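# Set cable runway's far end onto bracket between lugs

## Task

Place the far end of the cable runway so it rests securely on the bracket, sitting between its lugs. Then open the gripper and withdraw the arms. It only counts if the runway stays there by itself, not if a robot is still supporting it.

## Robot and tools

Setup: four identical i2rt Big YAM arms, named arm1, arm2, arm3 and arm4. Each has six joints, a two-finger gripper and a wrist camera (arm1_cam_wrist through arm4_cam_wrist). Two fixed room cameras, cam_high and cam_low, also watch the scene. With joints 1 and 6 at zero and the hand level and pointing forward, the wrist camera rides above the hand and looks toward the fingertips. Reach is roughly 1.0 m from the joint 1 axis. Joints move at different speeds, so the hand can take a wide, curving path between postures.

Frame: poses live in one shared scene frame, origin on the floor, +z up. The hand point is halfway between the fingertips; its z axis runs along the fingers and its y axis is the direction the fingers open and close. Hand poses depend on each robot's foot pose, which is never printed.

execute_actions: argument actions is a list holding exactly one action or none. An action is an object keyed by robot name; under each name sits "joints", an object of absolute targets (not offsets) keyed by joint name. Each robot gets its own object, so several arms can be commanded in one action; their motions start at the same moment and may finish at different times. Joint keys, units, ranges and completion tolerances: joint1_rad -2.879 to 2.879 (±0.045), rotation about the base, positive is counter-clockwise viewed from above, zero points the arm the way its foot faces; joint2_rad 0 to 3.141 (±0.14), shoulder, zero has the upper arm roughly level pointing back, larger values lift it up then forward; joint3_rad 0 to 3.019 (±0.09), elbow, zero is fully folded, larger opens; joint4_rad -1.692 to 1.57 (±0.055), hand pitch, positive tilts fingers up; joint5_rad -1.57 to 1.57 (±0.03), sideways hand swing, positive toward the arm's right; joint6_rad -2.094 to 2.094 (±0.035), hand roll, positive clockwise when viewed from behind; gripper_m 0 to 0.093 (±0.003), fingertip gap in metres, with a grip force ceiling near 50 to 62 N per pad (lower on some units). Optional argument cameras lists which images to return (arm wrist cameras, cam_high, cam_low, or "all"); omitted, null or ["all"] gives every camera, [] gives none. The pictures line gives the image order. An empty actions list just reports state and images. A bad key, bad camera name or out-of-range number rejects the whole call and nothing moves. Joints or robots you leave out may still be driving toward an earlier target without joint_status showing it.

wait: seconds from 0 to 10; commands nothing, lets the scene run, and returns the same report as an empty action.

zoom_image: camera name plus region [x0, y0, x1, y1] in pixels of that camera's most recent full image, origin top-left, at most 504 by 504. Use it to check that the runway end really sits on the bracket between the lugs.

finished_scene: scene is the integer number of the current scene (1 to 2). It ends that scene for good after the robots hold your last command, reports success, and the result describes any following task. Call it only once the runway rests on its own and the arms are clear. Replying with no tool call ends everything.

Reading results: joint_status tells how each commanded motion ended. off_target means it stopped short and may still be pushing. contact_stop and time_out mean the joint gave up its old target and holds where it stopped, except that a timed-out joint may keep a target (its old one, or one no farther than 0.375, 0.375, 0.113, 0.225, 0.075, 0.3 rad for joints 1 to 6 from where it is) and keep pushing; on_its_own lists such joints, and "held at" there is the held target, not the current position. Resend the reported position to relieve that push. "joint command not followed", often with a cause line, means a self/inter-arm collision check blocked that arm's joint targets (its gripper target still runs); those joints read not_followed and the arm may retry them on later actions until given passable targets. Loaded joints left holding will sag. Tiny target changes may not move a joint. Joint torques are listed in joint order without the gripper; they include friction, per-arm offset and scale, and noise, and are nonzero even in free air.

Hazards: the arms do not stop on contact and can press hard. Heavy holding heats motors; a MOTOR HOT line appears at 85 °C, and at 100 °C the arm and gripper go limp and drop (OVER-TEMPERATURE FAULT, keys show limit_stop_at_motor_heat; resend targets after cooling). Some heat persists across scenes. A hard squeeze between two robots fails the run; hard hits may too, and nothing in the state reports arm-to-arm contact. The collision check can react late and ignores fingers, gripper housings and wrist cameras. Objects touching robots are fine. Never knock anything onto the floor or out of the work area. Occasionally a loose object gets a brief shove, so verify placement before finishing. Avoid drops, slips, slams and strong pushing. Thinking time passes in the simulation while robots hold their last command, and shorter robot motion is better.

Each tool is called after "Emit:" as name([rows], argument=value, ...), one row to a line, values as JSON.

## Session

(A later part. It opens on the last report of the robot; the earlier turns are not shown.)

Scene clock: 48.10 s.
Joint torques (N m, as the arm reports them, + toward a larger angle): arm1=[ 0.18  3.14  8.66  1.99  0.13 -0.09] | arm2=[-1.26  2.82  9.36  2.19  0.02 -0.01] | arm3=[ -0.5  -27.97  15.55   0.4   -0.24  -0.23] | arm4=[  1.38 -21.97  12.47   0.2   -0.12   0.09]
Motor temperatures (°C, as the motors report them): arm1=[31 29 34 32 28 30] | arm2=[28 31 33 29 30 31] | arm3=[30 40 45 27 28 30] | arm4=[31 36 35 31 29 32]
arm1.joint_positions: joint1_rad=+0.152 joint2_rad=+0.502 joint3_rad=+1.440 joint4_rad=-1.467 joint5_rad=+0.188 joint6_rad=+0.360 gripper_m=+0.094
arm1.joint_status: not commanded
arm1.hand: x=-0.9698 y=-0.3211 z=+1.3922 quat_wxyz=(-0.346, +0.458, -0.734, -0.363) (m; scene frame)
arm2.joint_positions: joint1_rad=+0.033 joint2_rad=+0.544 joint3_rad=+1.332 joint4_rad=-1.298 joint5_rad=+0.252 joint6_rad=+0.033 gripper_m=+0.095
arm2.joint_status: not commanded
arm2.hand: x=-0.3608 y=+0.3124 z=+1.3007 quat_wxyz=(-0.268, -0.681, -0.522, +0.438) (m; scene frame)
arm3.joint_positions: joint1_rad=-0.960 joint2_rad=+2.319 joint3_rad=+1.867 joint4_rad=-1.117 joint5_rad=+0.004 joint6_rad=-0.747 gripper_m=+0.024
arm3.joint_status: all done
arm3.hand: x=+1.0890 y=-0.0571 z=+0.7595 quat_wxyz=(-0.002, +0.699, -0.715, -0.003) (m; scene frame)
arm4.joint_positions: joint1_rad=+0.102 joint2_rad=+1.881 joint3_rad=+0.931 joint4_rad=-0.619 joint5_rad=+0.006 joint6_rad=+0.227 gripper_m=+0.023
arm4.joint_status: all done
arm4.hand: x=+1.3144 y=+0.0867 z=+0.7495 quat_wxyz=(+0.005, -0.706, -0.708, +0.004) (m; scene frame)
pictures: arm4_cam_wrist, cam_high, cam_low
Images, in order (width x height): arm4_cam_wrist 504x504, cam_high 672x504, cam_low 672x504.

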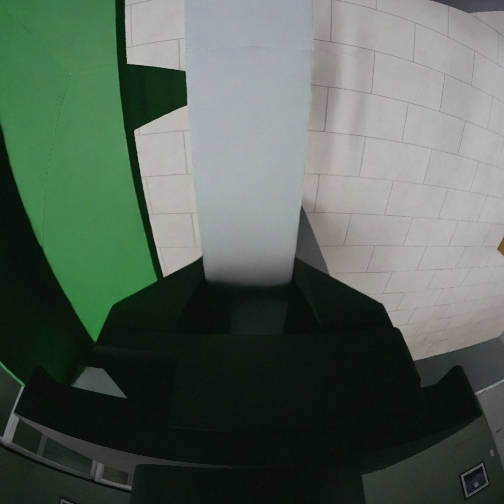

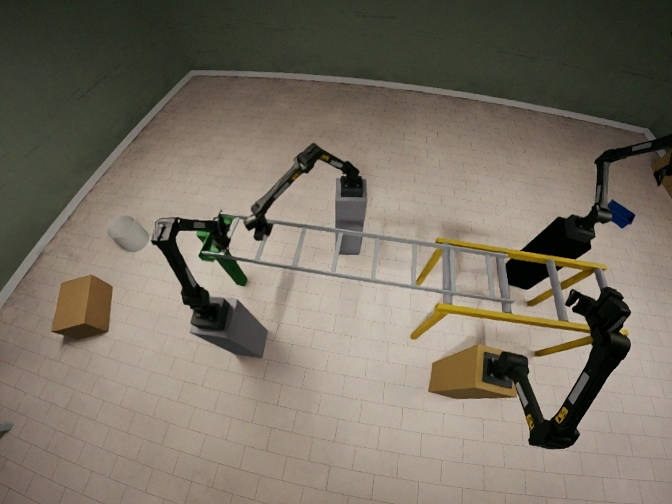

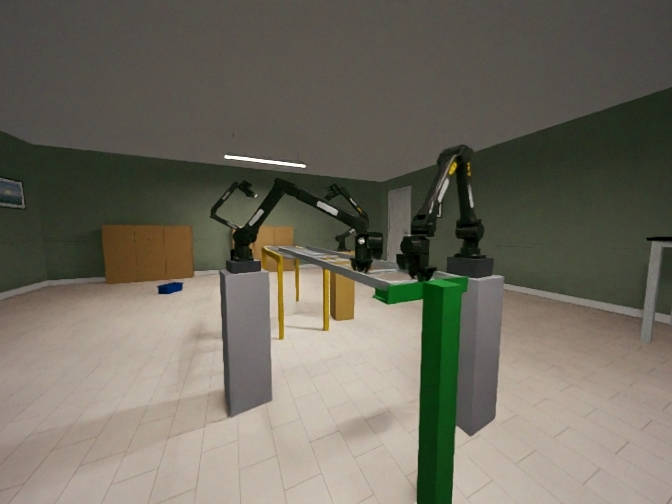

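Matches scene 1. Lower.

Emit:
execute_actions([
  {"arm3":{"joints":{"joint2_rad":2.315,"joint3_rad":1.92,"joint4_rad":-1.10}},"arm4":{"joints":{"joint1_rad":0.102,"joint2_rad":1.85,"joint3_rad":0.985,"joint4_rad":-0.585}}},
], cameras=["cam_low"])

Emit:
zoom_image(camera="cam_low", region=[320, 220, 500, 320])

Scene clock: 49.93 s.
Joint torques (N m, as the arm reports them, + toward a larger angle): arm1=[ 0.19  3.17  8.66  1.98  0.13 -0.09] | arm2=[-1.29  2.83  9.39  2.21  0.03 -0.01] | arm3=[ -0.11 -27.53  12.95   0.69  -0.18  -0.26] | arm4=[  0.06 -19.8   10.81   0.43  -0.22   0.09]
Motor temperatures (°C, as the motors report them): arm1=[31 29 35 32 28 30] | arm2=[28 31 33 29 30 31] | arm3=[30 40 46 27 28 30] | arm4=[31 36 35 31 29 32]
arm1.joint_positions: joint1_rad=+0.152 joint2_rad=+0.502 joint3_rad=+1.440 joint4_rad=-1.467 joint5_rad=+0.188 joint6_rad=+0.360 gripper_m=+0.094
arm1.joint_status: not commanded
arm1.hand: x=-0.9698 y=-0.3211 z=+1.3922 quat_wxyz=(-0.346, +0.458, -0.734, -0.363) (m; scene frame)
arm2.joint_positions: joint1_rad=+0.033 joint2_rad=+0.544 joint3_rad=+1.332 joint4_rad=-1.298 joint5_rad=+0.252 joint6_rad=+0.033 gripper_m=+0.095
arm2.joint_status: not commanded
arm2.hand: x=-0.3608 y=+0.3124 z=+1.3007 quat_wxyz=(-0.268, -0.681, -0.522, +0.438) (m; scene frame)
arm3.joint_positions: joint1_rad=-0.960 joint2_rad=+2.338 joint3_rad=+1.867 joint4_rad=-1.107 joint5_rad=+0.001 joint6_rad=-0.747 gripper_m=+0.024
arm3.joint_status: all done
arm3.hand: x=+1.0879 y=-0.0575 z=+0.7474 quat_wxyz=(+0.002, +0.699, -0.715, -0.004) (m; scene frame)
arm4.joint_positions: joint1_rad=+0.102 joint2_rad=+1.916 joint3_rad=+0.931 joint4_rad=-0.589 joint5_rad=+0.008 joint6_rad=+0.227 gripper_m=+0.023
arm4.joint_status: all done
arm4.hand: x=+1.3138 y=+0.0869 z=+0.7357 quat_wxyz=(+0.007, -0.706, -0.708, +0.004) (m; scene frame)
pictures: cam_low
Images, in order (width x height): cam_low 672x504.

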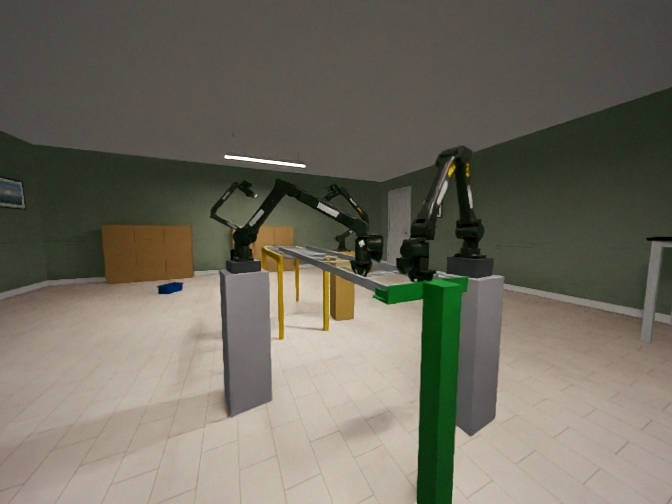

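Region (320, 220, 500, 320) of cam_low's 672x504 image, scaled by 2.800, with more detail than that image has.

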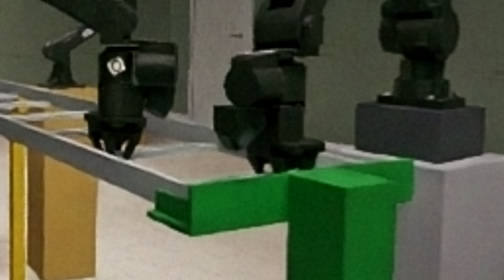

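Emit:
execute_actions([
  {"arm3":{"joints":{"joint2_rad":2.345,"joint3_rad":1.867,"joint4_rad":-1.105,"joint6_rad":-0.747}},"arm4":{"joints":{"joint2_rad":1.92,"joint3_rad":0.931}}},
], cameras=[])

Scene clock: 51.23 s.
Joint torques (N m, as the arm reports them, + toward a larger angle): arm1=[ 0.19  3.17  8.66  1.98  0.13 -0.09] | arm2=[-1.19  2.85  9.37  2.23  0.03  0.  ] | arm3=[ -0.57 -24.67   8.76   0.51  -0.16  -0.15] | arm4=[  0.   -14.25   5.87   0.47  -0.23   0.09]
Motor temperatures (°C, as the motors report them): arm1=[31 29 35 32 28 30] | arm2=[28 31 33 29 30 31] | arm3=[30 40 45 27 28 30] | arm4=[31 36 35 31 29 32]
arm1.joint_positions: joint1_rad=+0.152 joint2_rad=+0.502 joint3_rad=+1.440 joint4_rad=-1.467 joint5_rad=+0.188 joint6_rad=+0.360 gripper_m=+0.094
arm1.joint_status: not commanded
arm1.hand: x=-0.9698 y=-0.3211 z=+1.3922 quat_wxyz=(-0.346, +0.458, -0.734, -0.363) (m; scene frame)
arm2.joint_positions: joint1_rad=+0.033 joint2_rad=+0.544 joint3_rad=+1.332 joint4_rad=-1.298 joint5_rad=+0.252 joint6_rad=+0.033 gripper_m=+0.095
arm2.joint_status: not commanded
arm2.hand: x=-0.3608 y=+0.3124 z=+1.3007 quat_wxyz=(-0.268, -0.681, -0.522, +0.438) (m; scene frame)
arm3.joint_positions: joint1_rad=-0.960 joint2_rad=+2.338 joint3_rad=+1.866 joint4_rad=-1.107 joint5_rad=+0.001 joint6_rad=-0.747 gripper_m=+0.024
arm3.joint_status: all done
arm3.hand: x=+1.0877 y=-0.0577 z=+0.7470 quat_wxyz=(+0.003, +0.699, -0.715, -0.004) (m; scene frame)
arm4.joint_positions: joint1_rad=+0.102 joint2_rad=+1.917 joint3_rad=+0.930 joint4_rad=-0.589 joint5_rad=+0.008 joint6_rad=+0.227 gripper_m=+0.023
arm4.joint_status: all done
arm4.hand: x=+1.3136 y=+0.0877 z=+0.7350 quat_wxyz=(+0.008, -0.706, -0.708, +0.003) (m; scene frame)
pictures: none
No camera images: the call's "cameras" was empty. Leave "cameras" out to get every camera's image.

Emit:
execute_actions([
  {"arm3":{"joints":{"gripper_m":0.055}},"arm4":{"joints":{"gripper_m":0.048}}},
], cameras=[])

Emit:
execute_actions([
  {"arm3":{"joints":{"joint2_rad":2.16,"joint4_rad":-1.27}},"arm4":{"joints":{"joint2_rad":1.64,"joint4_rad":-0.85}}},
], cameras=[])

Emit:
execute_actions([
  {"arm3":{"joints":{"joint1_rad":-0.3,"joint2_rad":0.9,"joint3_rad":1.3,"joint4_rad":-1.3,"joint6_rad":0}},"arm4":{"joints":{"joint1_rad":0,"joint2_rad":0.9,"joint3_rad":1.2,"joint4_rad":-1.57,"joint6_rad":0}}},
], cameras=["cam_high","cam_low","arm4_cam_wrist"])

Emit:
zoom_image(camera="cam_high", region=[170, 180, 310, 280])

Scene clock: 53.77 s.
Joint torques (N m, as the arm reports them, + toward a larger angle): arm1=[ 0.2   3.17  8.66  1.98  0.13 -0.09] | arm2=[-1.28  2.99  9.39  2.23  0.02 -0.01] | arm3=[ -0.03 -25.15   8.95   0.45  -0.19  -0.15] | arm4=[  0.26 -14.19   5.94   0.41  -0.03   0.09]
Motor temperatures (°C, as the motors report them): arm1=[31 29 35 32 28 30] | arm2=[28 31 33 29 30 31] | arm3=[30 40 45 27 28 30] | arm4=[31 36 35 31 29 32]
arm1.joint_positions: joint1_rad=+0.152 joint2_rad=+0.502 joint3_rad=+1.440 joint4_rad=-1.467 joint5_rad=+0.188 joint6_rad=+0.360 gripper_m=+0.094
arm1.joint_status: not commanded
arm1.hand: x=-0.9698 y=-0.3211 z=+1.3922 quat_wxyz=(-0.346, +0.458, -0.734, -0.363) (m; scene frame)
arm2.joint_positions: joint1_rad=+0.033 joint2_rad=+0.544 joint3_rad=+1.332 joint4_rad=-1.298 joint5_rad=+0.252 joint6_rad=+0.033 gripper_m=+0.095
arm2.joint_status: not commanded
arm2.hand: x=-0.3608 y=+0.3124 z=+1.3007 quat_wxyz=(-0.268, -0.681, -0.522, +0.438) (m; scene frame)
arm3.joint_positions: joint1_rad=-0.960 joint2_rad=+2.337 joint3_rad=+1.866 joint4_rad=-1.107 joint5_rad=+0.001 joint6_rad=-0.747 gripper_m=+0.055
arm3.joint_status: all done
arm3.hand: x=+1.0877 y=-0.0573 z=+0.7477 quat_wxyz=(+0.002, +0.699, -0.715, -0.004) (m; scene frame)
arm4.joint_positions: joint1_rad=+0.102 joint2_rad=+1.917 joint3_rad=+0.930 joint4_rad=-0.589 joint5_rad=+0.003 joint6_rad=+0.228 gripper_m=+0.048
arm4.joint_status: all done
arm4.hand: x=+1.3144 y=+0.0879 z=+0.7349 quat_wxyz=(+0.007, -0.707, -0.708, +0.001) (m; scene frame)
pictures: none
No camera images: the call's "cameras" was empty. Leave "cameras" out to get every camera's image.

Scene clock: 55.03 s.
Joint torques (N m, as the arm reports them, + toward a larger angle): arm1=[ 0.16  3.15  8.66  1.99  0.13 -0.09] | arm2=[-1.21  2.78  9.33  2.15  0.03  0.01] | arm3=[ -0.33 -20.83   9.51  -0.01  -0.17  -0.17] | arm4=[  0.01 -11.52   8.06  -0.05  -0.03   0.06]
Motor temperatures (°C, as the motors report them): arm1=[31 29 35 32 28 30] | arm2=[28 31 33 29 30 31] | arm3=[30 40 44 27 28 30] | arm4=[31 36 34 31 29 32]
arm1.joint_positions: joint1_rad=+0.152 joint2_rad=+0.502 joint3_rad=+1.440 joint4_rad=-1.467 joint5_rad=+0.188 joint6_rad=+0.360 gripper_m=+0.094
arm1.joint_status: not commanded
arm1.hand: x=-0.9698 y=-0.3211 z=+1.3922 quat_wxyz=(-0.346, +0.458, -0.734, -0.363) (m; scene frame)
arm2.joint_positions: joint1_rad=+0.033 joint2_rad=+0.544 joint3_rad=+1.332 joint4_rad=-1.298 joint5_rad=+0.252 joint6_rad=+0.033 gripper_m=+0.095
arm2.joint_status: not commanded
arm2.hand: x=-0.3608 y=+0.3124 z=+1.3007 quat_wxyz=(-0.268, -0.681, -0.522, +0.438) (m; scene frame)
arm3.joint_positions: joint1_rad=-0.960 joint2_rad=+2.125 joint3_rad=+1.865 joint4_rad=-1.260 joint5_rad=+0.001 joint6_rad=-0.747 gripper_m=+0.055
arm3.joint_status: all done
arm3.hand: x=+1.0805 y=-0.0668 z=+0.8837 quat_wxyz=(-0.027, +0.699, -0.715, -0.005) (m; scene frame)
arm4.joint_positions: joint1_rad=+0.102 joint2_rad=+1.626 joint3_rad=+0.930 joint4_rad=-0.840 joint5_rad=+0.003 joint6_rad=+0.228 gripper_m=+0.048
arm4.joint_status: all done
arm4.hand: x=+1.3127 y=+0.0984 z=+0.8500 quat_wxyz=(-0.010, -0.706, -0.708, +0.012) (m; scene frame)
pictures: none
No camera images: the call's "cameras" was empty. Leave "cameras" out to get every camera's image.

Scene clock: 56.87 s.
Joint torques (N m, as the arm reports them, + toward a larger angle): arm1=[ 0.19  3.16  8.66  1.99  0.13 -0.09] | arm2=[-1.18  2.81  9.34  2.2   0.03 -0.01] | arm3=[-2.   -2.72  9.2   1.33  0.03  0.  ] | arm4=[-0.09 -3.12 12.01  0.51  0.02 -0.07]
Motor temperatures (°C, as the motors report them): arm1=[31 29 35 32 28 30] | arm2=[28 31 33 29 30 31] | arm3=[30 39 44 27 28 30] | arm4=[31 35 35 31 29 32]
arm1.joint_positions: joint1_rad=+0.152 joint2_rad=+0.502 joint3_rad=+1.440 joint4_rad=-1.467 joint5_rad=+0.188 joint6_rad=+0.360 gripper_m=+0.094
arm1.joint_status: not commanded
arm1.hand: x=-0.9698 y=-0.3211 z=+1.3922 quat_wxyz=(-0.346, +0.458, -0.734, -0.363) (m; scene frame)
arm2.joint_positions: joint1_rad=+0.033 joint2_rad=+0.544 joint3_rad=+1.332 joint4_rad=-1.298 joint5_rad=+0.252 joint6_rad=+0.033 gripper_m=+0.095
arm2.joint_status: not commanded
arm2.hand: x=-0.3608 y=+0.3124 z=+1.3007 quat_wxyz=(-0.268, -0.681, -0.522, +0.438) (m; scene frame)
arm3.joint_positions: joint1_rad=-0.291 joint2_rad=+0.890 joint3_rad=+1.312 joint4_rad=-1.289 joint5_rad=-0.003 joint6_rad=-0.014 gripper_m=+0.055
arm3.joint_status: all done
arm3.hand: x=+0.6569 y=-0.2021 z=+1.2481 quat_wxyz=(-0.258, +0.633, -0.691, -0.235) (m; scene frame)
arm4.joint_positions: joint1_rad=-0.001 joint2_rad=+0.895 joint3_rad=+1.183 joint4_rad=-1.560 joint5_rad=+0.001 joint6_rad=+0.010 gripper_m=+0.048
arm4.joint_status: all done
arm4.hand: x=+1.2567 y=+0.2246 z=+1.1787 quat_wxyz=(-0.108, -0.657, -0.739, +0.099) (m; scene frame)
pictures: arm4_cam_wrist, cam_high, cam_low
Images, in order (width x height): arm4_cam_wrist 504x504, cam_high 672x504, cam_low 672x504.

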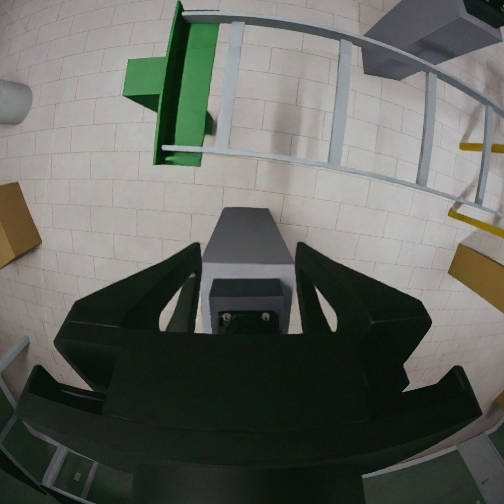

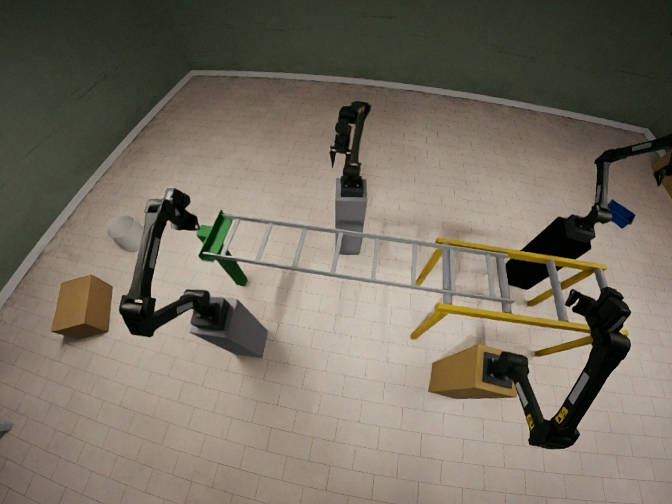

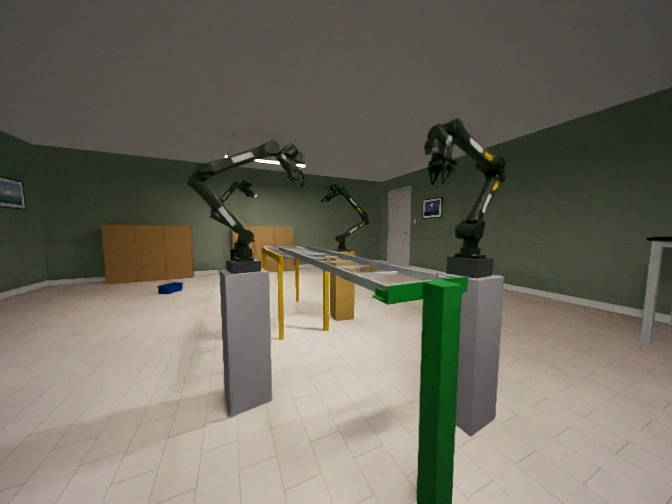

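Region (170, 180, 310, 280) of cam_high's 672x504 image, scaled by 3.600, with more detail than that image has; it fills the top 360 rows of this view, and the rest is white.

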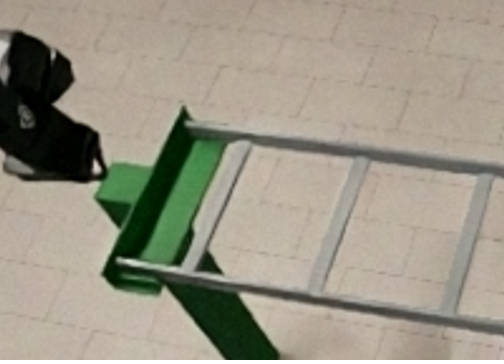

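Emit:
finished_scene(scene=2)

The scene is finished: the task was done.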